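# Close the power enclosure door and lock its latch

## Task

Close the door of the power enclosure and rotate its quarter-turn latch until it stops. The robot must stay upright and untilted throughout. The door and latch must stay put on their own at the end, not because the robot holds them. Nothing the robot is touching at the end may sink more than about a fingernail's width once released. Finally, let go and move the robot away.

## Robot and tools

Robot: a Rainbow Robotics RB-Y1. It has a two-wheel differential base with two rear casters, 0.66 m long and 0.58 m wide, whose front edge sits 0.10 m ahead of the wheel axle. Above it are a folding leg and torso, a head with three cameras in total (head_camera, left_wrist_camera, right_wrist_camera), and two seven-joint arms, each with a parallel gripper. The base cannot move sideways.

Frames: the base frame has its origin on the floor halfway between the drive wheels, with x forward, y left and z up. The reported chest point lies on the spine 0.08 m below the shoulders; its x axis is where the chest faces. left_hand and right_hand are reported in the base frame as the midpoint between each hand's pads. The fingers point along the hand's -z and close along its x. These reported hand positions can be off, especially when the arm is stretched far. The odometry frame is wherever the base frame was when the scene began. base_odometry counts wheel rotation only, so wheel slip appears as movement. Heading runs from -3.142 to 3.142, with left positive.

Tool execute_actions: the argument actions is a list holding one action, or none to simply read the state and images. The argument cameras picks which images come back: null, omitted or ["all"] returns all of them, and [] returns none. An action may hold these fields:
- base: exactly one relative command, measured from where the base last reported itself. translate_m is a straight drive in metres, forward positive, from -3 to 3. rotate_rad is a turn in place in radians, counter-clockwise (left) positive, from -3.2 to 3.2.
- joints: a single dictionary keyed by joint name covering both arms, the torso and the head. Each value is an absolute target in radians, or metres for the grippers. Ranges:
  - torso_squat_rad 0 to 1.2 (larger lowers the chest).
  - torso_shift_rad -0.3 to 0.6 (positive pushes the hips forward).
  - torso_pitch_rad -0.2 to 1.4 (positive leans forward).
  - torso_yaw_rad -1.5 to 1.5 (positive turns left).
  - Shoulder pitch -2.356 to 2.356 (0 hangs down; negative raises the arm forward).
  - left_shoulder_roll_rad 0 to 3.141 and right_shoulder_roll_rad -3.141 to 0 (both open the arm outward).
  - Shoulder yaw -2.094 to 2.094 (positive turns a bent forearm to the left, on both arms).
  - Elbow -2.617 to 0.01 (negative bends).
  - Forearm roll -3.141 to 3.141.
  - Wrist pitch -1.57 to 1.919 (negative tips the hand forward).
  - Hand roll -2.705 to 2.705 (both rolls are counter-clockwise seen from above on a hanging arm).
  - Grippers 0 to 0.1 m of pad opening.
  - head_pan_rad -0.523 to 0.523 (left positive).
  - head_tilt_rad -0.35 to 1.57 (positive looks down).
  Joints count as done within ±0.02 rad, or ±0.004 m for grippers.
- speeds: lower caps for this action only. translate_m 0.05 to 0.4 m/s and rotate_rad 0.1 to 1.509 rad/s; the maxima are the defaults.
- min_time_s: 0.1 to 8. It sets the shortest duration for each arm and head motion.
All parts of an action start at once. A joint or the base left out of an action may still be pursuing an earlier target. Any unknown key or out-of-range value makes the whole call rejected, with no motion. A base move needing over 8.667 s, or any action over 15 s, is also rejected.

Combined torso limits: squat+shift <= 1.52; squat-shift+pitch <= 1.57; shift+0.5pitch-0.4squat <= 0.7; shift+0.3pitch-0.5squat <= 0.39. If a command violates one, the torso stops partway and reports off_target.

Tool wait: seconds from 0 to 10. It commands nothing and returns state and images.
Tool zoom_image: camera plus region [x0, y0, x1, y1] in pixels, measured from the top-left corner, at most 504x504. It works only on a camera with a full image in the latest result.
Tool finished_scene: scene is the number of the scene being ended. It is final, and its result reports success and the next task.

Reading results: base_status and joint_status report how each motion ended.
- done: the target was reached. For the base this only means the wheels turned; the base may have slipped.
- off_target: the part stopped short and may still push toward its target.
- limit_stop_at_<name>: a built-in limit stopped the part. limit_stop_at_own_body means a guard halted motion before an arm or hand struck the torso, head, leg or base; move the arm and torso apart.
- contact_stop: a torso or arm hit something firm.
- time_out: the motion ran too long.
- stopped_with_arm: the torso halted because an arm had a contact stop.
After contact_stop, time_out or stopped_with_arm, the whole group stops and holds where it is. The groups are the four torso joints, the left arm's seven joints and the right arm's seven joints. A held part may still be pressing, so back it off in a separate action, arms before torso. If both hands hold one object and the torso contact-stops immediately with nothing in its way, re-command every arm joint to its current reading, then resend the torso command.
"joint command not followed", usually with a "cause:" line, means a self- or arm-to-arm collision check blocked that arm's targets. The joints affected show not_followed, and the blocked targets may be retried on later actions. The gripper still moves.
on_its_own lists parts not commanded in this call; "held at" gives a held target, not the actual position. The Motor temperatures line gives one value per arm joint, in joint_positions order.

Cautions:
- The base keeps driving into furniture, with wheels spinning.
- A bent leg can stick out ahead of the base. If it meets furniture, the torso can push the robot backward unseen by odometry.
- Never let the arms strike or press each other, grippers included.
- Contact torque reaching a joint's limit freezes the robot for 10 s. Limits: shoulders 66.5, elbow 34.2, forearm, wrist and hand 23.7 N m.
- Motors warn at 65 °C and brake at 80 °C (OVER-TEMPERATURE FAULT).
- Each arm carries up to 3 kg. Heavy loads far forward can tip the robot.
- To grip something, command an opening at least 0.005 m below its width; off_target is then normal.
- While you think, the robot holds its last command.
- Avoid slams, hard pushes and drops.
- Finish with the door shut and the latch turned fully, then release and drive clear.

Each tool is called in YAML: its name, and indented under it one key for each argument.

## Session

execute_actions:
  actions: []

Scene clock: 0.00 s.
Motor temperatures (°C, as the motors report them): left_arm=[35 39 35 38 36 41 49] | right_arm=[34 37 32 37 39 43 39]
base_odometry: x=+0.000 y=+0.000 heading=+0.000 (m, m, rad; odometry frame)
base_status: not commanded
joint_positions: torso_squat_rad=+0.350 torso_shift_rad=+0.001 torso_pitch_rad=+0.002 torso_yaw_rad=+0.000 left_shoulder_pitch_rad=+0.040 left_shoulder_roll_rad=+0.022 left_shoulder_yaw_rad=-0.009 left_elbow_rad=-0.301 left_forearm_roll_rad=-0.034 left_wrist_pitch_rad=+0.034 left_hand_roll_rad=-0.053 left_gripper_m=+0.099 right_shoulder_pitch_rad=+0.009 right_shoulder_roll_rad=-0.021 right_shoulder_yaw_rad=+0.021 right_elbow_rad=-0.237 right_forearm_roll_rad=+0.020 right_wrist_pitch_rad=+0.012 right_hand_roll_rad=-0.005 right_gripper_m=+0.101 head_pan_rad=+0.001 head_tilt_rad=+0.400
joint_status: not commanded
chest: x=-0.2266 y=-0.0001 z=+1.2476 quat_wxyz=(+1.000, +0.000, +0.001, +0.000) (m; base frame)
left_hand: x=-0.1183 y=+0.2375 z=+0.5709 quat_wxyz=(+0.993, +0.017, -0.113, -0.043) (m; base frame)
right_hand: x=-0.1219 y=-0.2335 z=+0.5697 quat_wxyz=(+0.994, -0.010, -0.107, +0.018) (m; base frame)
pictures: head_camera, left_wrist_camera, right_wrist_camera
Images, in order (width x height): head_camera 896x504, left_wrist_camera 644x364, right_wrist_camera 644x364.

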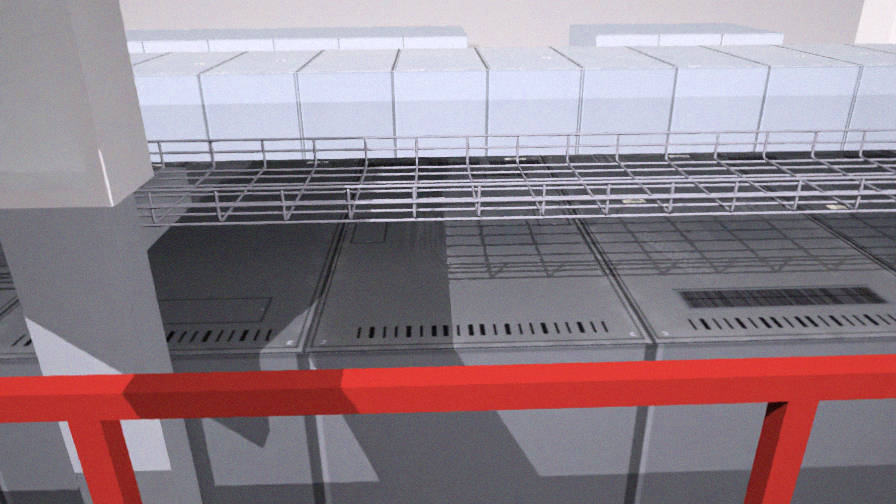

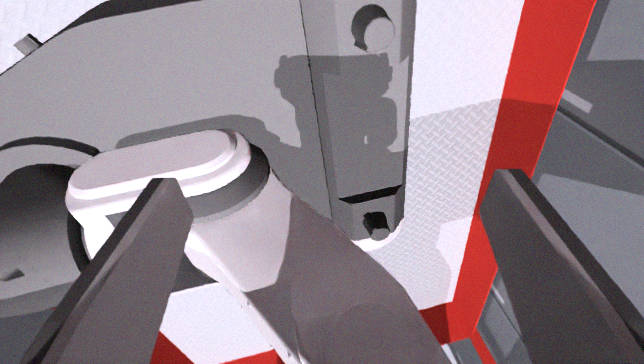

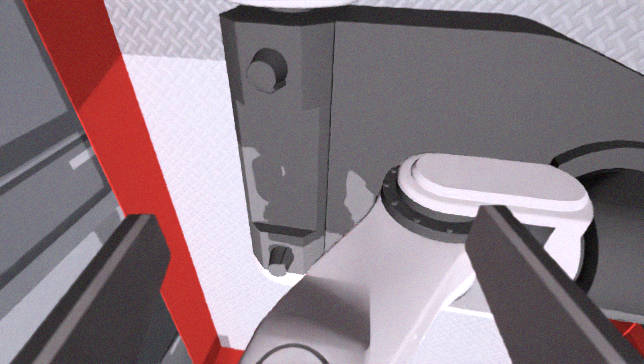

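execute_actions:
  actions:
    - {"joints": {"head_pan_rad": 0.52, "head_tilt_rad": 0.0}}
  cameras: ["head_camera"]

Scene clock: 1.83 s.
Motor temperatures (°C, as the motors report them): left_arm=[35 39 35 38 36 41 49] | right_arm=[34 37 32 37 39 43 39]
base_odometry: x=+0.000 y=+0.000 heading=+0.000 (m, m, rad; odometry frame)
base_status: not commanded
joint_positions: torso_squat_rad=+0.350 torso_shift_rad=+0.001 torso_pitch_rad=+0.002 torso_yaw_rad=+0.000 left_shoulder_pitch_rad=+0.040 left_shoulder_roll_rad=+0.022 left_shoulder_yaw_rad=-0.009 left_elbow_rad=-0.301 left_forearm_roll_rad=-0.034 left_wrist_pitch_rad=+0.034 left_hand_roll_rad=-0.053 left_gripper_m=+0.099 right_shoulder_pitch_rad=+0.009 right_shoulder_roll_rad=-0.021 right_shoulder_yaw_rad=+0.021 right_elbow_rad=-0.237 right_forearm_roll_rad=+0.020 right_wrist_pitch_rad=+0.012 right_hand_roll_rad=-0.005 right_gripper_m=+0.101 head_pan_rad=+0.520 head_tilt_rad=+0.000
joint_status: all done
chest: x=-0.2266 y=-0.0001 z=+1.2476 quat_wxyz=(+1.000, +0.000, +0.001, +0.000) (m; base frame)
left_hand: x=-0.1183 y=+0.2375 z=+0.5709 quat_wxyz=(+0.993, +0.017, -0.113, -0.043) (m; base frame)
right_hand: x=-0.1219 y=-0.2335 z=+0.5697 quat_wxyz=(+0.994, -0.010, -0.107, +0.018) (m; base frame)
pictures: head_camera
Images, in order (width x height): head_camera 896x504.

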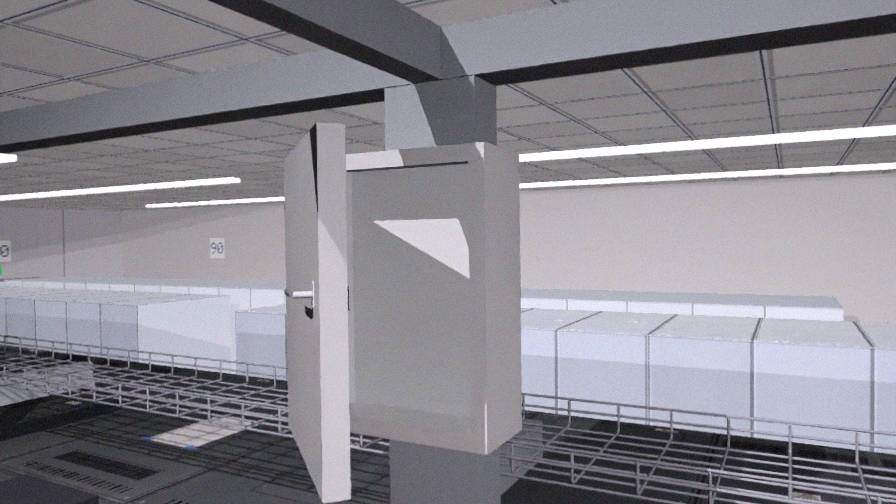

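execute_actions:
  actions:
    - {"joints": {"head_pan_rad": 0.52, "head_tilt_rad": 0.8}}
  cameras: ["head_camera"]

Scene clock: 4.40 s.
Motor temperatures (°C, as the motors report them): left_arm=[35 39 35 38 36 41 49] | right_arm=[34 37 32 37 39 43 39]
base_odometry: x=+0.000 y=+0.000 heading=+0.000 (m, m, rad; odometry frame)
base_status: not commanded
joint_positions: torso_squat_rad=+0.350 torso_shift_rad=+0.001 torso_pitch_rad=+0.002 torso_yaw_rad=+0.000 left_shoulder_pitch_rad=+0.040 left_shoulder_roll_rad=+0.022 left_shoulder_yaw_rad=-0.009 left_elbow_rad=-0.301 left_forearm_roll_rad=-0.034 left_wrist_pitch_rad=+0.034 left_hand_roll_rad=-0.053 left_gripper_m=+0.099 right_shoulder_pitch_rad=+0.009 right_shoulder_roll_rad=-0.021 right_shoulder_yaw_rad=+0.021 right_elbow_rad=-0.237 right_forearm_roll_rad=+0.020 right_wrist_pitch_rad=+0.012 right_hand_roll_rad=-0.005 right_gripper_m=+0.101 head_pan_rad=+0.520 head_tilt_rad=+0.800
joint_status: all done
chest: x=-0.2266 y=-0.0001 z=+1.2476 quat_wxyz=(+1.000, +0.000, +0.001, +0.000) (m; base frame)
left_hand: x=-0.1183 y=+0.2375 z=+0.5709 quat_wxyz=(+0.993, +0.017, -0.113, -0.043) (m; base frame)
right_hand: x=-0.1219 y=-0.2335 z=+0.5697 quat_wxyz=(+0.994, -0.010, -0.107, +0.018) (m; base frame)
pictures: head_camera
Images, in order (width x height): head_camera 896x504.

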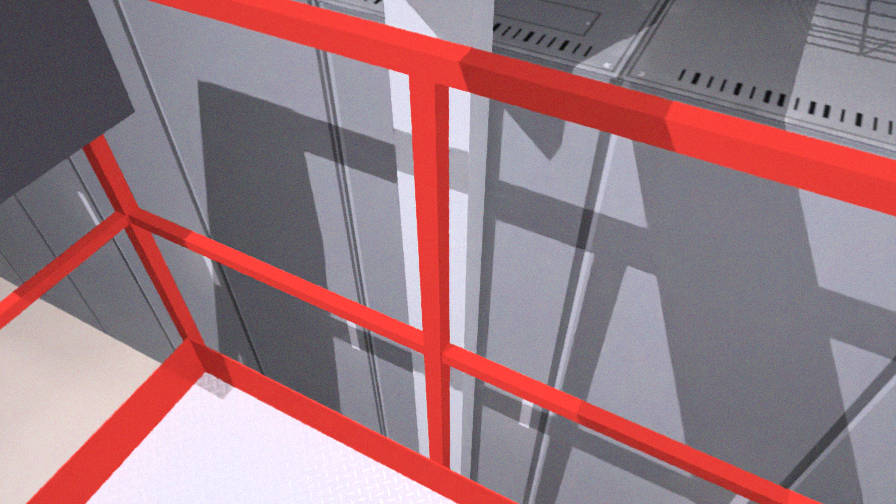

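execute_actions:
  actions:
    - {"joints": {"head_pan_rad": 0.0, "head_tilt_rad": 0.2, "torso_yaw_rad": 0.5, "left_shoulder_pitch_rad": -1.2, "left_shoulder_roll_rad": 0.5, "left_elbow_rad": -1.5, "left_gripper_m": 0.0}}
  cameras: ["head_camera"]

Scene clock: 12.67 s.
Motor temperatures (°C, as the motors report them): left_arm=[35 39 35 38 36 41 49] | right_arm=[34 37 32 37 39 43 39]
base_odometry: x=+0.000 y=+0.000 heading=+0.000 (m, m, rad; odometry frame)
base_status: not commanded
joint_positions: torso_squat_rad=+0.350 torso_shift_rad=+0.001 torso_pitch_rad=+0.002 torso_yaw_rad=+0.500 left_shoulder_pitch_rad=-1.201 left_shoulder_roll_rad=+0.500 left_shoulder_yaw_rad=-0.009 left_elbow_rad=-1.500 left_forearm_roll_rad=-0.034 left_wrist_pitch_rad=+0.034 left_hand_roll_rad=-0.053 left_gripper_m=+0.000 right_shoulder_pitch_rad=+0.009 right_shoulder_roll_rad=-0.021 right_shoulder_yaw_rad=+0.021 right_elbow_rad=-0.237 right_forearm_roll_rad=+0.020 right_wrist_pitch_rad=+0.012 right_hand_roll_rad=-0.005 right_gripper_m=+0.101 head_pan_rad=+0.000 head_tilt_rad=+0.200
joint_status: all done
chest: x=-0.2266 y=-0.0002 z=+1.2476 quat_wxyz=(+0.969, +0.000, +0.001, +0.247) (m; base frame)
left_hand: x=+0.1509 y=+0.3699 z=+1.6759 quat_wxyz=(+0.252, +0.384, -0.878, -0.134) (m; base frame)
right_hand: x=-0.0229 y=-0.1541 z=+0.5695 quat_wxyz=(+0.959, +0.017, -0.106, +0.263) (m; base frame)
pictures: head_camera
Images, in order (width x height): head_camera 896x504.

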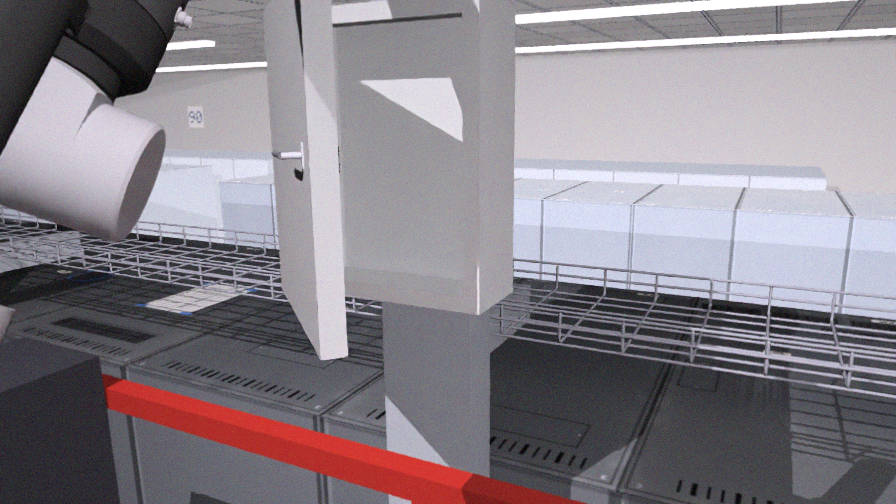

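execute_actions:
  actions:
    - {"joints": {"left_shoulder_pitch_rad": -1.57, "left_shoulder_roll_rad": 0.6, "left_elbow_rad": -0.5}}
  cameras: ["head_camera","left_wrist_camera"]

Scene clock: 15.83 s.
Motor temperatures (°C, as the motors report them): left_arm=[35 39 35 38 36 41 49] | right_arm=[34 37 32 37 39 43 39]
base_odometry: x=+0.000 y=+0.000 heading=+0.000 (m, m, rad; odometry frame)
base_status: not commanded
joint_positions: torso_squat_rad=+0.350 torso_shift_rad=+0.001 torso_pitch_rad=+0.002 torso_yaw_rad=+0.500 left_shoulder_pitch_rad=-1.570 left_shoulder_roll_rad=+0.600 left_shoulder_yaw_rad=-0.009 left_elbow_rad=-0.500 left_forearm_roll_rad=-0.034 left_wrist_pitch_rad=+0.034 left_hand_roll_rad=-0.053 left_gripper_m=+0.000 right_shoulder_pitch_rad=+0.009 right_shoulder_roll_rad=-0.021 right_shoulder_yaw_rad=+0.021 right_elbow_rad=-0.237 right_forearm_roll_rad=+0.020 right_wrist_pitch_rad=+0.012 right_hand_roll_rad=-0.005 right_gripper_m=+0.101 head_pan_rad=+0.000 head_tilt_rad=+0.200
joint_status: all done
chest: x=-0.2266 y=-0.0002 z=+1.2476 quat_wxyz=(+0.969, +0.000, +0.001, +0.247) (m; base frame)
left_hand: x=+0.2402 y=+0.6055 z=+1.6035 quat_wxyz=(+0.502, +0.433, -0.748, +0.017) (m; base frame)
right_hand: x=-0.0229 y=-0.1541 z=+0.5695 quat_wxyz=(+0.959, +0.017, -0.106, +0.263) (m; base frame)
pictures: head_camera, left_wrist_camera
Images, in order (width x height): head_camera 896x504, left_wrist_camera 644x364.

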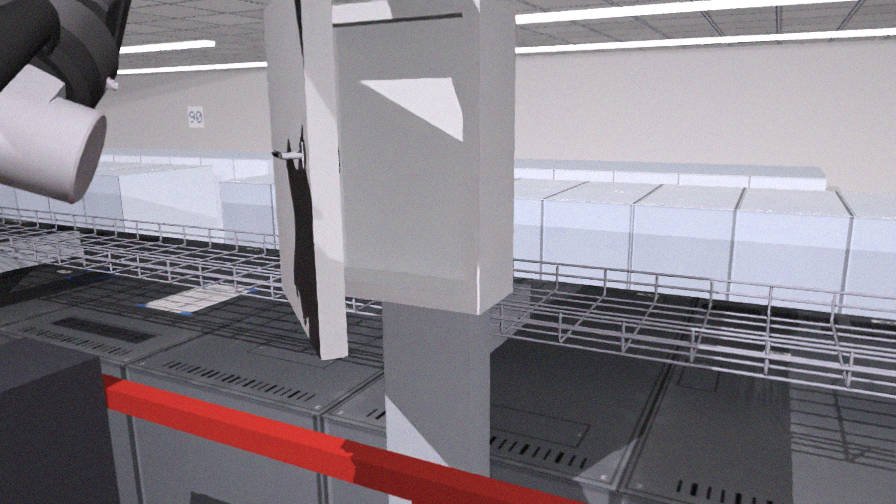

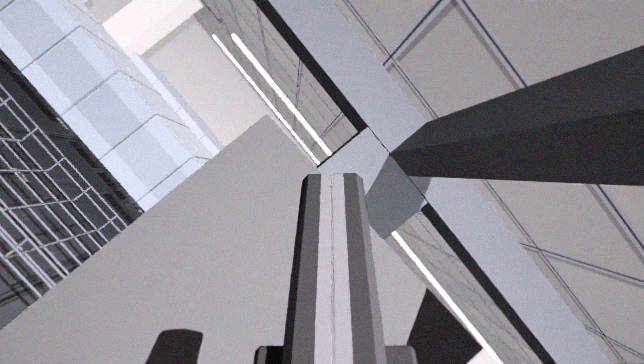

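execute_actions:
  actions:
    - {"joints": {"left_shoulder_pitch_rad": -1.57, "left_shoulder_roll_rad": 0.25, "left_elbow_rad": -0.3}, "min_time_s": 2}
  cameras: ["head_camera"]

Scene clock: 20.33 s.
Motor temperatures (°C, as the motors report them): left_arm=[36 39 35 38 36 41 49] | right_arm=[34 37 32 37 39 43 39]
base_odometry: x=+0.000 y=+0.000 heading=+0.000 (m, m, rad; odometry frame)
base_status: not commanded
joint_positions: torso_squat_rad=+0.350 torso_shift_rad=+0.001 torso_pitch_rad=+0.002 torso_yaw_rad=+0.500 left_shoulder_pitch_rad=-1.571 left_shoulder_roll_rad=+0.251 left_shoulder_yaw_rad=-0.009 left_elbow_rad=-0.300 left_forearm_roll_rad=-0.034 left_wrist_pitch_rad=+0.034 left_hand_roll_rad=-0.053 left_gripper_m=+0.000 right_shoulder_pitch_rad=+0.009 right_shoulder_roll_rad=-0.021 right_shoulder_yaw_rad=+0.021 right_elbow_rad=-0.237 right_forearm_roll_rad=+0.020 right_wrist_pitch_rad=+0.012 right_hand_roll_rad=-0.005 right_gripper_m=+0.101 head_pan_rad=+0.000 head_tilt_rad=+0.200
joint_status: all done
chest: x=-0.2266 y=-0.0001 z=+1.2476 quat_wxyz=(+0.969, +0.000, +0.001, +0.247) (m; base frame)
left_hand: x=+0.3814 y=+0.4485 z=+1.4305 quat_wxyz=(+0.626, +0.291, -0.722, -0.044) (m; base frame)
right_hand: x=-0.0229 y=-0.1541 z=+0.5695 quat_wxyz=(+0.959, +0.017, -0.106, +0.263) (m; base frame)
pictures: head_camera
Images, in order (width x height): head_camera 896x504.

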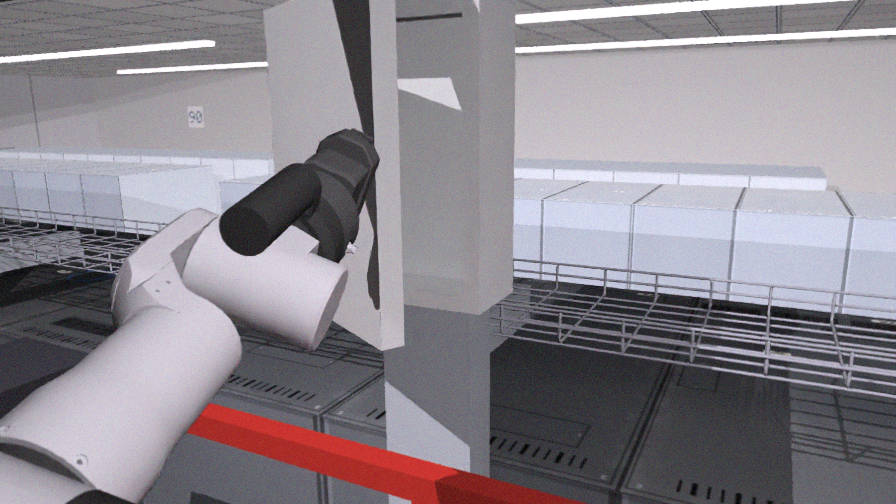

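execute_actions:
  actions:
    - {"joints": {"left_shoulder_roll_rad": 0.03, "left_elbow_rad": -0.1}, "min_time_s": 2}
  cameras: ["head_camera"]

Scene clock: 24.23 s.
Motor temperatures (°C, as the motors report them): left_arm=[36 39 35 38 36 41 49] | right_arm=[34 37 32 37 39 43 39]
base_odometry: x=+0.000 y=+0.000 heading=+0.000 (m, m, rad; odometry frame)
base_status: not commanded
joint_positions: torso_squat_rad=+0.350 torso_shift_rad=+0.001 torso_pitch_rad=+0.002 torso_yaw_rad=+0.500 left_shoulder_pitch_rad=-1.571 left_shoulder_roll_rad=+0.030 left_shoulder_yaw_rad=-0.009 left_elbow_rad=-0.100 left_forearm_roll_rad=-0.034 left_wrist_pitch_rad=+0.034 left_hand_roll_rad=-0.053 left_gripper_m=+0.000 right_shoulder_pitch_rad=+0.009 right_shoulder_roll_rad=-0.021 right_shoulder_yaw_rad=+0.021 right_elbow_rad=-0.237 right_forearm_roll_rad=+0.020 right_wrist_pitch_rad=+0.012 right_hand_roll_rad=-0.005 right_gripper_m=+0.101 head_pan_rad=+0.000 head_tilt_rad=+0.200
joint_status: all done
chest: x=-0.2266 y=-0.0001 z=+1.2476 quat_wxyz=(+0.969, +0.000, +0.001, +0.247) (m; base frame)
left_hand: x=+0.4192 y=+0.3310 z=+1.2833 quat_wxyz=(+0.718, +0.206, -0.659, -0.090) (m; base frame)
right_hand: x=-0.0229 y=-0.1541 z=+0.5695 quat_wxyz=(+0.959, +0.017, -0.106, +0.263) (m; base frame)
pictures: head_camera
Images, in order (width x height): head_camera 896x504.

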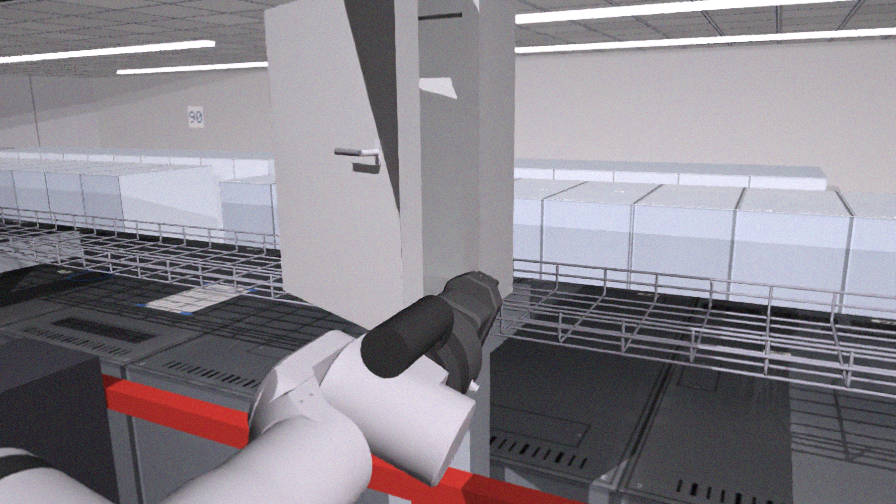

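execute_actions:
  actions:
    - {"joints": {"torso_yaw_rad": 0.15, "head_pan_rad": 0.35}}
  cameras: ["head_camera"]

execute_actions:
  actions:
    - {"joints": {"left_shoulder_pitch_rad": -1.2, "left_shoulder_roll_rad": 0.1, "left_elbow_rad": -1.3}}
  cameras: ["head_camera"]

Scene clock: 30.00 s.
Motor temperatures (°C, as the motors report them): left_arm=[36 40 35 38 36 41 49] | right_arm=[34 37 32 37 39 43 39]
base_odometry: x=+0.000 y=+0.000 heading=+0.000 (m, m, rad; odometry frame)
base_status: not commanded
joint_positions: torso_squat_rad=+0.350 torso_shift_rad=+0.001 torso_pitch_rad=+0.002 torso_yaw_rad=+0.150 left_shoulder_pitch_rad=-1.571 left_shoulder_roll_rad=+0.030 left_shoulder_yaw_rad=-0.009 left_elbow_rad=-0.100 left_forearm_roll_rad=-0.034 left_wrist_pitch_rad=+0.034 left_hand_roll_rad=-0.053 left_gripper_m=+0.000 right_shoulder_pitch_rad=+0.009 right_shoulder_roll_rad=-0.021 right_shoulder_yaw_rad=+0.021 right_elbow_rad=-0.237 right_forearm_roll_rad=+0.020 right_wrist_pitch_rad=+0.012 right_hand_roll_rad=-0.005 right_gripper_m=+0.101 head_pan_rad=+0.350 head_tilt_rad=+0.200
joint_status: all done
chest: x=-0.2266 y=-0.0001 z=+1.2476 quat_wxyz=(+0.997, +0.000, +0.001, +0.075) (m; base frame)
left_hand: x=+0.4935 y=+0.0892 z=+1.2828 quat_wxyz=(+0.691, +0.088, -0.685, -0.214) (m; base frame)
right_hand: x=-0.0882 y=-0.2151 z=+0.5696 quat_wxyz=(+0.990, -0.002, -0.107, +0.092) (m; base frame)
pictures: head_camera
Images, in order (width x height): head_camera 896x504.

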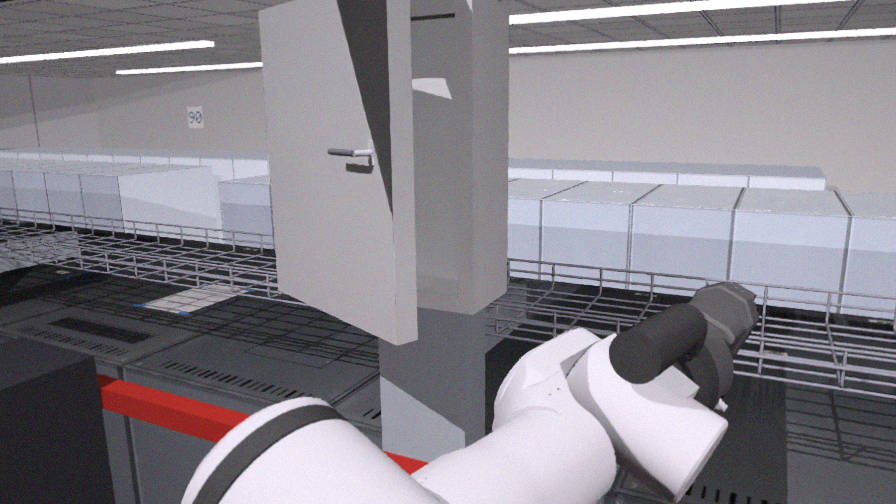

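Scene clock: 32.03 s.
Motor temperatures (°C, as the motors report them): left_arm=[36 40 35 38 36 41 49] | right_arm=[34 37 32 37 39 43 39]
base_odometry: x=+0.000 y=+0.000 heading=+0.000 (m, m, rad; odometry frame)
base_status: not commanded
joint_positions: torso_squat_rad=+0.350 torso_shift_rad=+0.001 torso_pitch_rad=+0.002 torso_yaw_rad=+0.150 left_shoulder_pitch_rad=-1.201 left_shoulder_roll_rad=+0.100 left_shoulder_yaw_rad=-0.009 left_elbow_rad=-1.300 left_forearm_roll_rad=-0.034 left_wrist_pitch_rad=+0.034 left_hand_roll_rad=-0.053 left_gripper_m=+0.000 right_shoulder_pitch_rad=+0.009 right_shoulder_roll_rad=-0.021 right_shoulder_yaw_rad=+0.021 right_elbow_rad=-0.237 right_forearm_roll_rad=+0.020 right_wrist_pitch_rad=+0.012 right_hand_roll_rad=-0.005 right_gripper_m=+0.101 head_pan_rad=+0.350 head_tilt_rad=+0.200
joint_status: all done
chest: x=-0.2266 y=-0.0001 z=+1.2476 quat_wxyz=(+0.997, +0.000, +0.001, +0.075) (m; base frame)
left_hand: x=+0.3427 y=+0.0963 z=+1.5708 quat_wxyz=(+0.350, +0.044, -0.923, -0.152) (m; base frame)
right_hand: x=-0.0882 y=-0.2151 z=+0.5696 quat_wxyz=(+0.990, -0.002, -0.107, +0.092) (m; base frame)
pictures: head_camera
Images, in order (width x height): head_camera 896x504.

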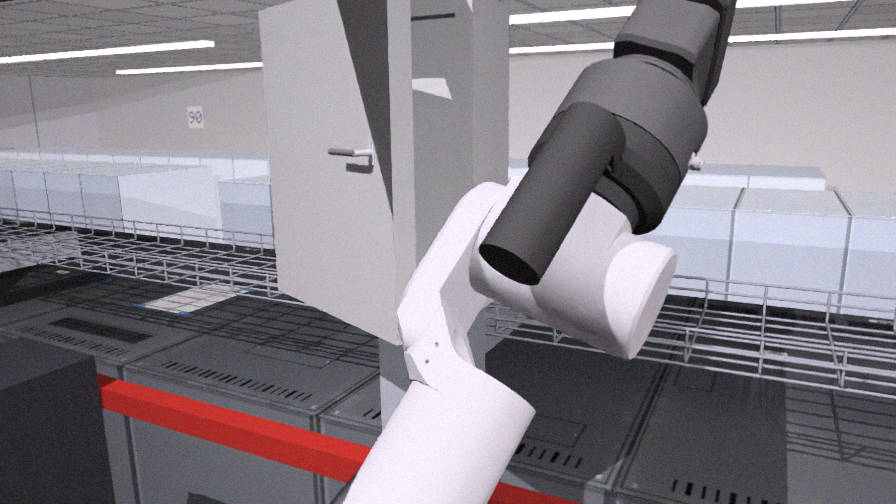

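execute_actions:
  actions:
    - {"joints": {"left_shoulder_pitch_rad": -1.1, "left_shoulder_roll_rad": 0.5, "left_elbow_rad": -1.7}}
  cameras: ["head_camera"]

execute_actions:
  actions:
    - {"joints": {"torso_yaw_rad": 0.5, "head_pan_rad": 0.0, "left_shoulder_pitch_rad": -1.57, "left_shoulder_roll_rad": 0.6, "left_elbow_rad": -0.8}}
  cameras: ["head_camera"]

Scene clock: 37.00 s.
Motor temperatures (°C, as the motors report them): left_arm=[36 40 35 38 36 41 49] | right_arm=[34 37 32 37 39 43 39]
base_odometry: x=+0.000 y=+0.000 heading=+0.000 (m, m, rad; odometry frame)
base_status: not commanded
joint_positions: torso_squat_rad=+0.350 torso_shift_rad=+0.001 torso_pitch_rad=+0.002 torso_yaw_rad=+0.150 left_shoulder_pitch_rad=-1.101 left_shoulder_roll_rad=+0.500 left_shoulder_yaw_rad=-0.009 left_elbow_rad=-1.700 left_forearm_roll_rad=-0.034 left_wrist_pitch_rad=+0.034 left_hand_roll_rad=-0.053 left_gripper_m=+0.000 right_shoulder_pitch_rad=+0.009 right_shoulder_roll_rad=-0.021 right_shoulder_yaw_rad=+0.021 right_elbow_rad=-0.237 right_forearm_roll_rad=+0.020 right_wrist_pitch_rad=+0.012 right_hand_roll_rad=-0.005 right_gripper_m=+0.101 head_pan_rad=+0.350 head_tilt_rad=+0.200
joint_status: all done
chest: x=-0.2266 y=-0.0001 z=+1.2476 quat_wxyz=(+0.997, +0.000, +0.001, +0.075) (m; base frame)
left_hand: x=+0.2066 y=+0.1987 z=+1.6664 quat_wxyz=(+0.178, +0.215, -0.941, -0.189) (m; base frame)
right_hand: x=-0.0882 y=-0.2151 z=+0.5696 quat_wxyz=(+0.990, -0.002, -0.107, +0.092) (m; base frame)
pictures: head_camera
Images, in order (width x height): head_camera 896x504.

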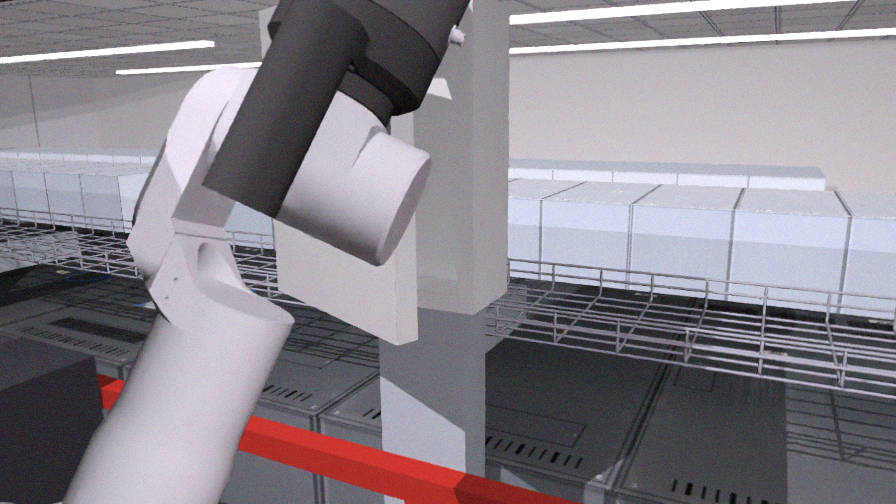

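Scene clock: 38.80 s.
Motor temperatures (°C, as the motors report them): left_arm=[36 40 35 38 36 41 49] | right_arm=[34 37 32 37 39 43 39]
base_odometry: x=+0.000 y=+0.000 heading=+0.000 (m, m, rad; odometry frame)
base_status: not commanded
joint_positions: torso_squat_rad=+0.350 torso_shift_rad=+0.001 torso_pitch_rad=+0.002 torso_yaw_rad=+0.500 left_shoulder_pitch_rad=-1.570 left_shoulder_roll_rad=+0.600 left_shoulder_yaw_rad=-0.009 left_elbow_rad=-0.800 left_forearm_roll_rad=-0.034 left_wrist_pitch_rad=+0.034 left_hand_roll_rad=-0.053 left_gripper_m=+0.000 right_shoulder_pitch_rad=+0.009 right_shoulder_roll_rad=-0.021 right_shoulder_yaw_rad=+0.021 right_elbow_rad=-0.237 right_forearm_roll_rad=+0.020 right_wrist_pitch_rad=+0.012 right_hand_roll_rad=-0.005 right_gripper_m=+0.101 head_pan_rad=+0.000 head_tilt_rad=+0.200
joint_status: all done
chest: x=-0.2266 y=-0.0001 z=+1.2476 quat_wxyz=(+0.969, +0.000, +0.001, +0.247) (m; base frame)
left_hand: x=+0.2032 y=+0.5152 z=+1.7119 quat_wxyz=(+0.379, +0.438, -0.814, -0.038) (m; base frame)
right_hand: x=-0.0229 y=-0.1541 z=+0.5695 quat_wxyz=(+0.959, +0.017, -0.106, +0.263) (m; base frame)
pictures: head_camera
Images, in order (width x height): head_camera 896x504.

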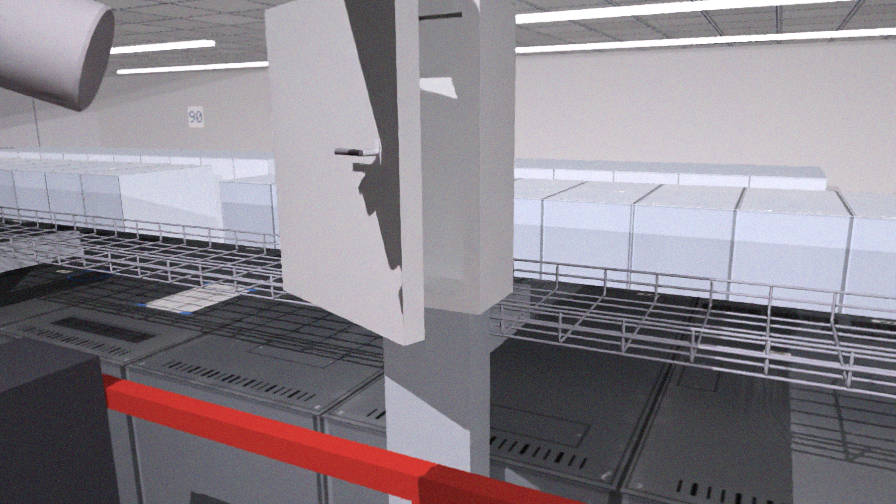

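execute_actions:
  actions:
    - {"joints": {"torso_pitch_rad": 0.15, "left_shoulder_pitch_rad": -1.8, "left_shoulder_roll_rad": 0.2, "left_elbow_rad": -0.3}, "min_time_s": 2.5}
  cameras: ["head_camera"]

Scene clock: 43.43 s.
Motor temperatures (°C, as the motors report them): left_arm=[36 40 35 38 36 41 49] | right_arm=[34 37 32 37 39 43 39]
base_odometry: x=+0.000 y=+0.000 heading=+0.000 (m, m, rad; odometry frame)
base_status: not commanded
joint_positions: torso_squat_rad=+0.350 torso_shift_rad=+0.001 torso_pitch_rad=+0.150 torso_yaw_rad=+0.500 left_shoulder_pitch_rad=-1.800 left_shoulder_roll_rad=+0.200 left_shoulder_yaw_rad=-0.009 left_elbow_rad=-0.300 left_forearm_roll_rad=-0.034 left_wrist_pitch_rad=+0.034 left_hand_roll_rad=-0.053 left_gripper_m=+0.000 right_shoulder_pitch_rad=+0.009 right_shoulder_roll_rad=-0.021 right_shoulder_yaw_rad=+0.021 right_elbow_rad=-0.237 right_forearm_roll_rad=+0.020 right_wrist_pitch_rad=+0.012 right_hand_roll_rad=-0.005 right_gripper_m=+0.101 head_pan_rad=+0.000 head_tilt_rad=+0.200
joint_status: all done
chest: x=-0.1810 y=-0.0001 z=+1.2441 quat_wxyz=(+0.966, +0.019, +0.073, +0.247) (m; base frame)
left_hand: x=+0.4641 y=+0.3414 z=+1.4770 quat_wxyz=(+0.599, +0.271, -0.744, -0.114) (m; base frame)
right_hand: x=-0.0795 y=-0.1541 z=+0.5434 quat_wxyz=(+0.964, +0.037, -0.035, +0.261) (m; base frame)
pictures: head_camera
Images, in order (width x height): head_camera 896x504.

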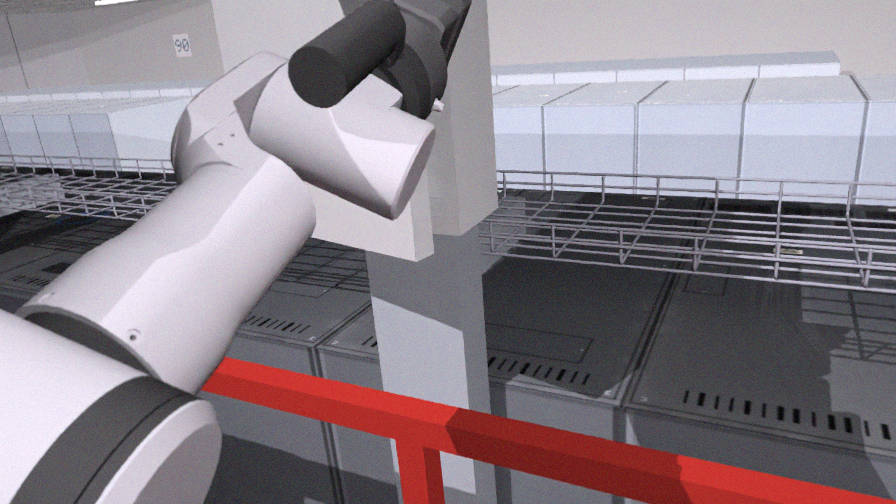

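execute_actions:
  actions:
    - {"joints": {"torso_shift_rad": 0.2, "left_shoulder_roll_rad": 0.15, "left_elbow_rad": -0.2, "head_tilt_rad": -0.05}, "min_time_s": 2}
  cameras: ["head_camera"]

Scene clock: 49.20 s.
Motor temperatures (°C, as the motors report them): left_arm=[37 40 35 38 36 41 49] | right_arm=[34 37 32 37 39 43 39]
base_odometry: x=+0.000 y=+0.000 heading=+0.000 (m, m, rad; odometry frame)
base_status: not commanded
joint_positions: torso_squat_rad=+0.350 torso_shift_rad=+0.200 torso_pitch_rad=+0.150 torso_yaw_rad=+0.500 left_shoulder_pitch_rad=-1.800 left_shoulder_roll_rad=+0.150 left_shoulder_yaw_rad=-0.009 left_elbow_rad=-0.200 left_forearm_roll_rad=-0.034 left_wrist_pitch_rad=+0.034 left_hand_roll_rad=-0.053 left_gripper_m=+0.000 right_shoulder_pitch_rad=+0.009 right_shoulder_roll_rad=-0.021 right_shoulder_yaw_rad=+0.021 right_elbow_rad=-0.237 right_forearm_roll_rad=+0.020 right_wrist_pitch_rad=+0.012 right_hand_roll_rad=-0.005 right_gripper_m=+0.101 head_pan_rad=+0.000 head_tilt_rad=-0.050
joint_status: all done
chest: x=-0.0511 y=-0.0001 z=+1.2310 quat_wxyz=(+0.966, +0.019, +0.073, +0.247) (m; base frame)
left_hand: x=+0.6059 y=+0.3299 z=+1.4047 quat_wxyz=(+0.642, +0.255, -0.713, -0.119) (m; base frame)
right_hand: x=+0.0503 y=-0.1541 z=+0.5303 quat_wxyz=(+0.964, +0.037, -0.035, +0.261) (m; base frame)
pictures: head_camera
Images, in order (width x height): head_camera 896x504.

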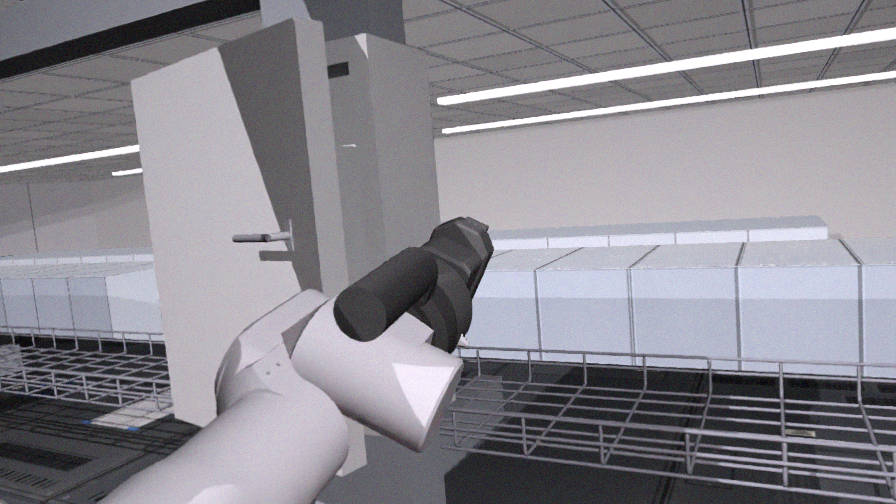

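execute_actions:
  actions:
    - {"joints": {"left_shoulder_pitch_rad": -1.4, "left_shoulder_roll_rad": 0.2, "left_elbow_rad": -1.1}}
  cameras: ["head_camera"]

execute_actions:
  actions:
    - {"joints": {"left_shoulder_roll_rad": 0.5}}
  cameras: ["head_camera"]

Scene clock: 52.83 s.
Motor temperatures (°C, as the motors report them): left_arm=[37 40 35 38 36 41 49] | right_arm=[34 37 32 37 39 43 39]
base_odometry: x=+0.000 y=+0.000 heading=+0.000 (m, m, rad; odometry frame)
base_status: not commanded
joint_positions: torso_squat_rad=+0.350 torso_shift_rad=+0.200 torso_pitch_rad=+0.150 torso_yaw_rad=+0.500 left_shoulder_pitch_rad=-1.401 left_shoulder_roll_rad=+0.200 left_shoulder_yaw_rad=-0.009 left_elbow_rad=-1.100 left_forearm_roll_rad=-0.034 left_wrist_pitch_rad=+0.034 left_hand_roll_rad=-0.053 left_gripper_m=+0.000 right_shoulder_pitch_rad=+0.009 right_shoulder_roll_rad=-0.021 right_shoulder_yaw_rad=+0.021 right_elbow_rad=-0.237 right_forearm_roll_rad=+0.020 right_wrist_pitch_rad=+0.012 right_hand_roll_rad=-0.005 right_gripper_m=+0.101 head_pan_rad=+0.000 head_tilt_rad=-0.050
joint_status: all done
chest: x=-0.0511 y=-0.0001 z=+1.2310 quat_wxyz=(+0.966, +0.019, +0.073, +0.247) (m; base frame)
left_hand: x=+0.5100 y=+0.3034 z=+1.5328 quat_wxyz=(+0.433, +0.245, -0.859, -0.125) (m; base frame)
right_hand: x=+0.0503 y=-0.1541 z=+0.5303 quat_wxyz=(+0.964, +0.037, -0.035, +0.261) (m; base frame)
pictures: head_camera
Images, in order (width x height): head_camera 896x504.

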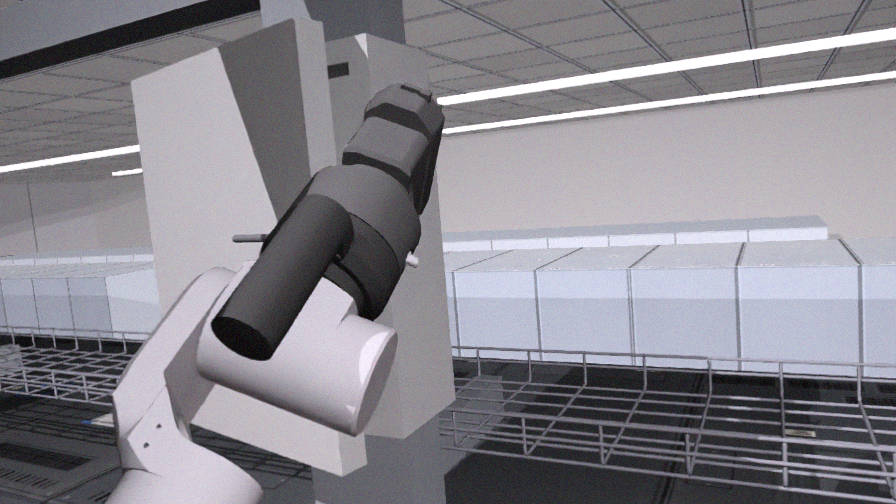

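Scene clock: 54.13 s.
Motor temperatures (°C, as the motors report them): left_arm=[37 40 35 38 36 41 49] | right_arm=[34 37 32 37 39 43 39]
base_odometry: x=+0.000 y=+0.000 heading=+0.000 (m, m, rad; odometry frame)
base_status: not commanded
joint_positions: torso_squat_rad=+0.350 torso_shift_rad=+0.200 torso_pitch_rad=+0.149 torso_yaw_rad=+0.500 left_shoulder_pitch_rad=-1.409 left_shoulder_roll_rad=+0.324 left_shoulder_yaw_rad=-0.023 left_elbow_rad=-1.108 left_forearm_roll_rad=-0.032 left_wrist_pitch_rad=+0.031 left_hand_roll_rad=-0.051 left_gripper_m=+0.000 right_shoulder_pitch_rad=+0.009 right_shoulder_roll_rad=-0.021 right_shoulder_yaw_rad=+0.021 right_elbow_rad=-0.237 right_forearm_roll_rad=+0.020 right_wrist_pitch_rad=+0.012 right_hand_roll_rad=-0.005 right_gripper_m=+0.101 head_pan_rad=+0.000 head_tilt_rad=-0.050
joint_status: left_shoulder_roll_rad contact_stop (moved +0.124 of +0.300)
on_its_own: left_shoulder_roll_rad is held at +0.327, not at your +0.500, since a contact_stop
chest: x=-0.0514 y=-0.0010 z=+1.2310 quat_wxyz=(+0.966, +0.019, +0.072, +0.246) (m; base frame)
left_hand: x=+0.4879 y=+0.3479 z=+1.5640 quat_wxyz=(+0.413, +0.302, -0.849, -0.131) (m; base frame)
right_hand: x=+0.0503 y=-0.1541 z=+0.5302 quat_wxyz=(+0.964, +0.037, -0.035, +0.261) (m; base frame)
pictures: head_camera
Images, in order (width x height): head_camera 896x504.

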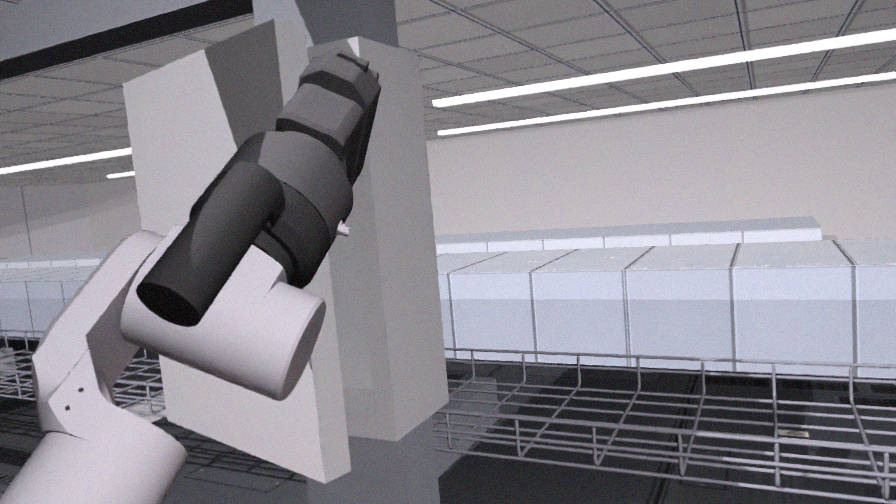

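execute_actions:
  actions:
    - {"joints": {"left_shoulder_roll_rad": 0.15, "left_shoulder_yaw_rad": -0.01, "left_shoulder_pitch_rad": -1.4, "left_elbow_rad": -1.1}}
  cameras: []

execute_actions:
  actions:
    - {"joints": {"left_shoulder_pitch_rad": -1.0, "left_elbow_rad": -1.9}}
  cameras: ["head_camera"]

Scene clock: 57.20 s.
Motor temperatures (°C, as the motors report them): left_arm=[37 40 35 38 36 41 50] | right_arm=[34 37 32 37 39 43 39]
base_odometry: x=+0.000 y=+0.000 heading=+0.000 (m, m, rad; odometry frame)
base_status: not commanded
joint_positions: torso_squat_rad=+0.350 torso_shift_rad=+0.200 torso_pitch_rad=+0.150 torso_yaw_rad=+0.500 left_shoulder_pitch_rad=-1.401 left_shoulder_roll_rad=+0.150 left_shoulder_yaw_rad=-0.010 left_elbow_rad=-1.100 left_forearm_roll_rad=-0.033 left_wrist_pitch_rad=+0.032 left_hand_roll_rad=-0.051 left_gripper_m=+0.000 right_shoulder_pitch_rad=+0.009 right_shoulder_roll_rad=-0.021 right_shoulder_yaw_rad=+0.021 right_elbow_rad=-0.237 right_forearm_roll_rad=+0.020 right_wrist_pitch_rad=+0.012 right_hand_roll_rad=-0.005 right_gripper_m=+0.101 head_pan_rad=+0.000 head_tilt_rad=-0.050
joint_status: all done
chest: x=-0.0511 y=-0.0001 z=+1.2310 quat_wxyz=(+0.966, +0.019, +0.073, +0.247) (m; base frame)
left_hand: x=+0.5162 y=+0.2786 z=+1.5239 quat_wxyz=(+0.436, +0.219, -0.863, -0.127) (m; base frame)
right_hand: x=+0.0504 y=-0.1541 z=+0.5303 quat_wxyz=(+0.964, +0.037, -0.035, +0.261) (m; base frame)
pictures: none
No camera images: the call's "cameras" was empty. Leave "cameras" out to get every camera's image.

Scene clock: 58.67 s.
Motor temperatures (°C, as the motors report them): left_arm=[37 40 35 38 36 41 50] | right_arm=[34 37 32 37 39 43 39]
base_odometry: x=+0.000 y=+0.000 heading=+0.000 (m, m, rad; odometry frame)
base_status: not commanded
joint_positions: torso_squat_rad=+0.350 torso_shift_rad=+0.200 torso_pitch_rad=+0.150 torso_yaw_rad=+0.500 left_shoulder_pitch_rad=-1.001 left_shoulder_roll_rad=+0.150 left_shoulder_yaw_rad=-0.010 left_elbow_rad=-1.900 left_forearm_roll_rad=-0.033 left_wrist_pitch_rad=+0.032 left_hand_roll_rad=-0.051 left_gripper_m=+0.000 right_shoulder_pitch_rad=+0.009 right_shoulder_roll_rad=-0.021 right_shoulder_yaw_rad=+0.021 right_elbow_rad=-0.237 right_forearm_roll_rad=+0.020 right_wrist_pitch_rad=+0.012 right_hand_roll_rad=-0.005 right_gripper_m=+0.101 head_pan_rad=+0.000 head_tilt_rad=-0.050
joint_status: all done
chest: x=-0.0511 y=-0.0001 z=+1.2310 quat_wxyz=(+0.966, +0.019, +0.073, +0.247) (m; base frame)
left_hand: x=+0.3203 y=+0.2522 z=+1.5692 quat_wxyz=(+0.244, +0.209, -0.940, -0.116) (m; base frame)
right_hand: x=+0.0504 y=-0.1541 z=+0.5303 quat_wxyz=(+0.964, +0.037, -0.035, +0.261) (m; base frame)
pictures: head_camera
Images, in order (width x height): head_camera 896x504.

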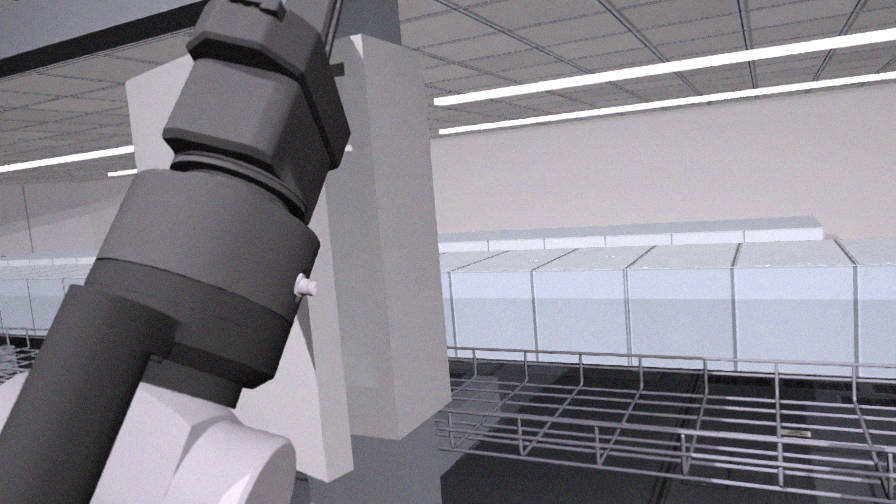

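execute_actions:
  actions:
    - {"joints": {"left_shoulder_roll_rad": 0.5}}
  cameras: []

execute_actions:
  actions:
    - {"joints": {"left_shoulder_pitch_rad": -1.6, "left_shoulder_roll_rad": 0.4, "left_elbow_rad": -0.7}, "min_time_s": 2.5}
  cameras: ["head_camera"]

Scene clock: 61.77 s.
Motor temperatures (°C, as the motors report them): left_arm=[37 40 35 38 36 41 50] | right_arm=[34 37 32 37 39 43 39]
base_odometry: x=+0.000 y=+0.000 heading=+0.000 (m, m, rad; odometry frame)
base_status: not commanded
joint_positions: torso_squat_rad=+0.350 torso_shift_rad=+0.200 torso_pitch_rad=+0.150 torso_yaw_rad=+0.500 left_shoulder_pitch_rad=-1.000 left_shoulder_roll_rad=+0.500 left_shoulder_yaw_rad=-0.010 left_elbow_rad=-1.900 left_forearm_roll_rad=-0.033 left_wrist_pitch_rad=+0.032 left_hand_roll_rad=-0.051 left_gripper_m=+0.000 right_shoulder_pitch_rad=+0.009 right_shoulder_roll_rad=-0.021 right_shoulder_yaw_rad=+0.021 right_elbow_rad=-0.237 right_forearm_roll_rad=+0.020 right_wrist_pitch_rad=+0.012 right_hand_roll_rad=-0.005 right_gripper_m=+0.101 head_pan_rad=+0.000 head_tilt_rad=-0.050
joint_status: all done
chest: x=-0.0512 y=-0.0001 z=+1.2310 quat_wxyz=(+0.966, +0.019, +0.073, +0.247) (m; base frame)
left_hand: x=+0.3007 y=+0.2984 z=+1.5893 quat_wxyz=(+0.229, +0.349, -0.885, -0.204) (m; base frame)
right_hand: x=+0.0504 y=-0.1541 z=+0.5303 quat_wxyz=(+0.964, +0.037, -0.035, +0.261) (m; base frame)
pictures: none
No camera images: the call's "cameras" was empty. Leave "cameras" out to get every camera's image.

Scene clock: 64.57 s.
Motor temperatures (°C, as the motors report them): left_arm=[37 40 35 38 36 41 50] | right_arm=[34 37 32 37 39 43 39]
base_odometry: x=+0.000 y=+0.000 heading=+0.001 (m, m, rad; odometry frame)
base_status: not commanded
joint_positions: torso_squat_rad=+0.350 torso_shift_rad=+0.198 torso_pitch_rad=+0.147 torso_yaw_rad=+0.501 left_shoulder_pitch_rad=-1.598 left_shoulder_roll_rad=+0.405 left_shoulder_yaw_rad=-0.008 left_elbow_rad=-0.700 left_forearm_roll_rad=-0.033 left_wrist_pitch_rad=+0.032 left_hand_roll_rad=-0.051 left_gripper_m=+0.000 right_shoulder_pitch_rad=+0.009 right_shoulder_roll_rad=-0.021 right_shoulder_yaw_rad=+0.021 right_elbow_rad=-0.237 right_forearm_roll_rad=+0.020 right_wrist_pitch_rad=+0.012 right_hand_roll_rad=-0.005 right_gripper_m=+0.101 head_pan_rad=+0.000 head_tilt_rad=-0.050
joint_status: all done
chest: x=-0.0531 y=+0.0003 z=+1.2312 quat_wxyz=(+0.966, +0.018, +0.071, +0.247) (m; base frame)
left_hand: x=+0.5154 y=+0.4413 z=+1.5563 quat_wxyz=(+0.494, +0.348, -0.792, -0.085) (m; base frame)
right_hand: x=+0.0507 y=-0.1540 z=+0.5309 quat_wxyz=(+0.964, +0.036, -0.036, +0.262) (m; base frame)
pictures: head_camera
Images, in order (width x height): head_camera 896x504.

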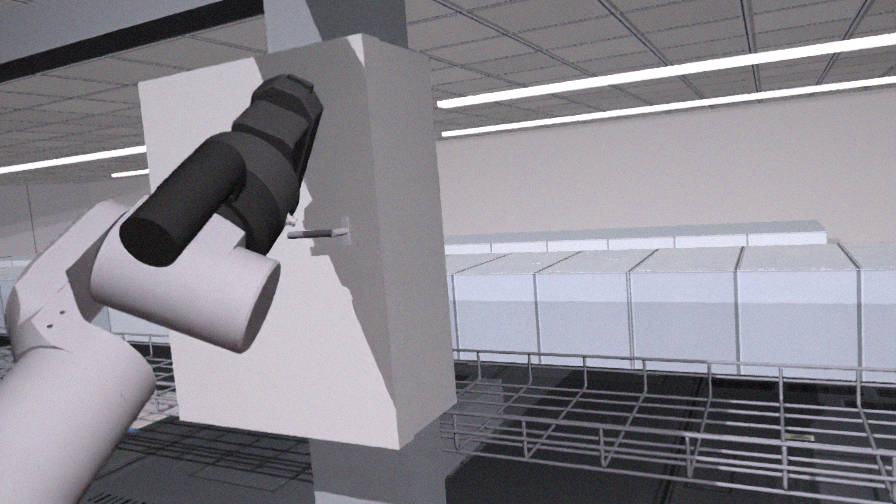

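execute_actions:
  actions:
    - {"joints": {"left_shoulder_pitch_rad": -1.4, "left_shoulder_roll_rad": 0.4, "left_elbow_rad": -0.75}, "min_time_s": 2.5}
  cameras: ["head_camera"]

Scene clock: 69.07 s.
Motor temperatures (°C, as the motors report them): left_arm=[37 40 35 38 36 41 49] | right_arm=[34 37 32 37 39 43 39]
base_odometry: x=+0.000 y=+0.000 heading=+0.001 (m, m, rad; odometry frame)
base_status: not commanded
joint_positions: torso_squat_rad=+0.350 torso_shift_rad=+0.198 torso_pitch_rad=+0.145 torso_yaw_rad=+0.501 left_shoulder_pitch_rad=-1.405 left_shoulder_roll_rad=+0.405 left_shoulder_yaw_rad=-0.007 left_elbow_rad=-0.754 left_forearm_roll_rad=-0.033 left_wrist_pitch_rad=+0.030 left_hand_roll_rad=-0.051 left_gripper_m=-0.001 right_shoulder_pitch_rad=+0.009 right_shoulder_roll_rad=-0.021 right_shoulder_yaw_rad=+0.021 right_elbow_rad=-0.237 right_forearm_roll_rad=+0.020 right_wrist_pitch_rad=+0.012 right_hand_roll_rad=-0.005 right_gripper_m=+0.101 head_pan_rad=+0.000 head_tilt_rad=-0.050
joint_status: all done
chest: x=-0.0540 y=-0.0006 z=+1.2313 quat_wxyz=(+0.966, +0.018, +0.070, +0.247) (m; base frame)
left_hand: x=+0.5155 y=+0.4911 z=+1.4535 quat_wxyz=(+0.549, +0.352, -0.755, -0.070) (m; base frame)
right_hand: x=+0.0509 y=-0.1538 z=+0.5310 quat_wxyz=(+0.964, +0.037, -0.037, +0.262) (m; base frame)
pictures: head_camera
Images, in order (width x height): head_camera 896x504.

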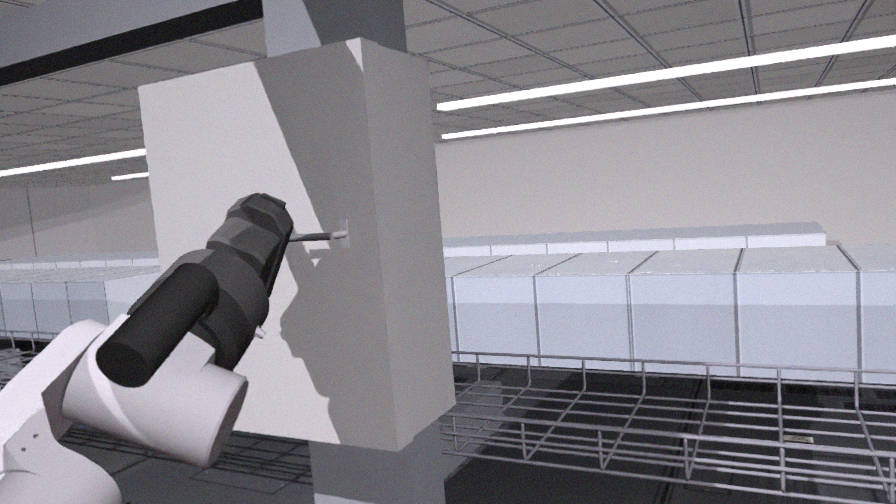

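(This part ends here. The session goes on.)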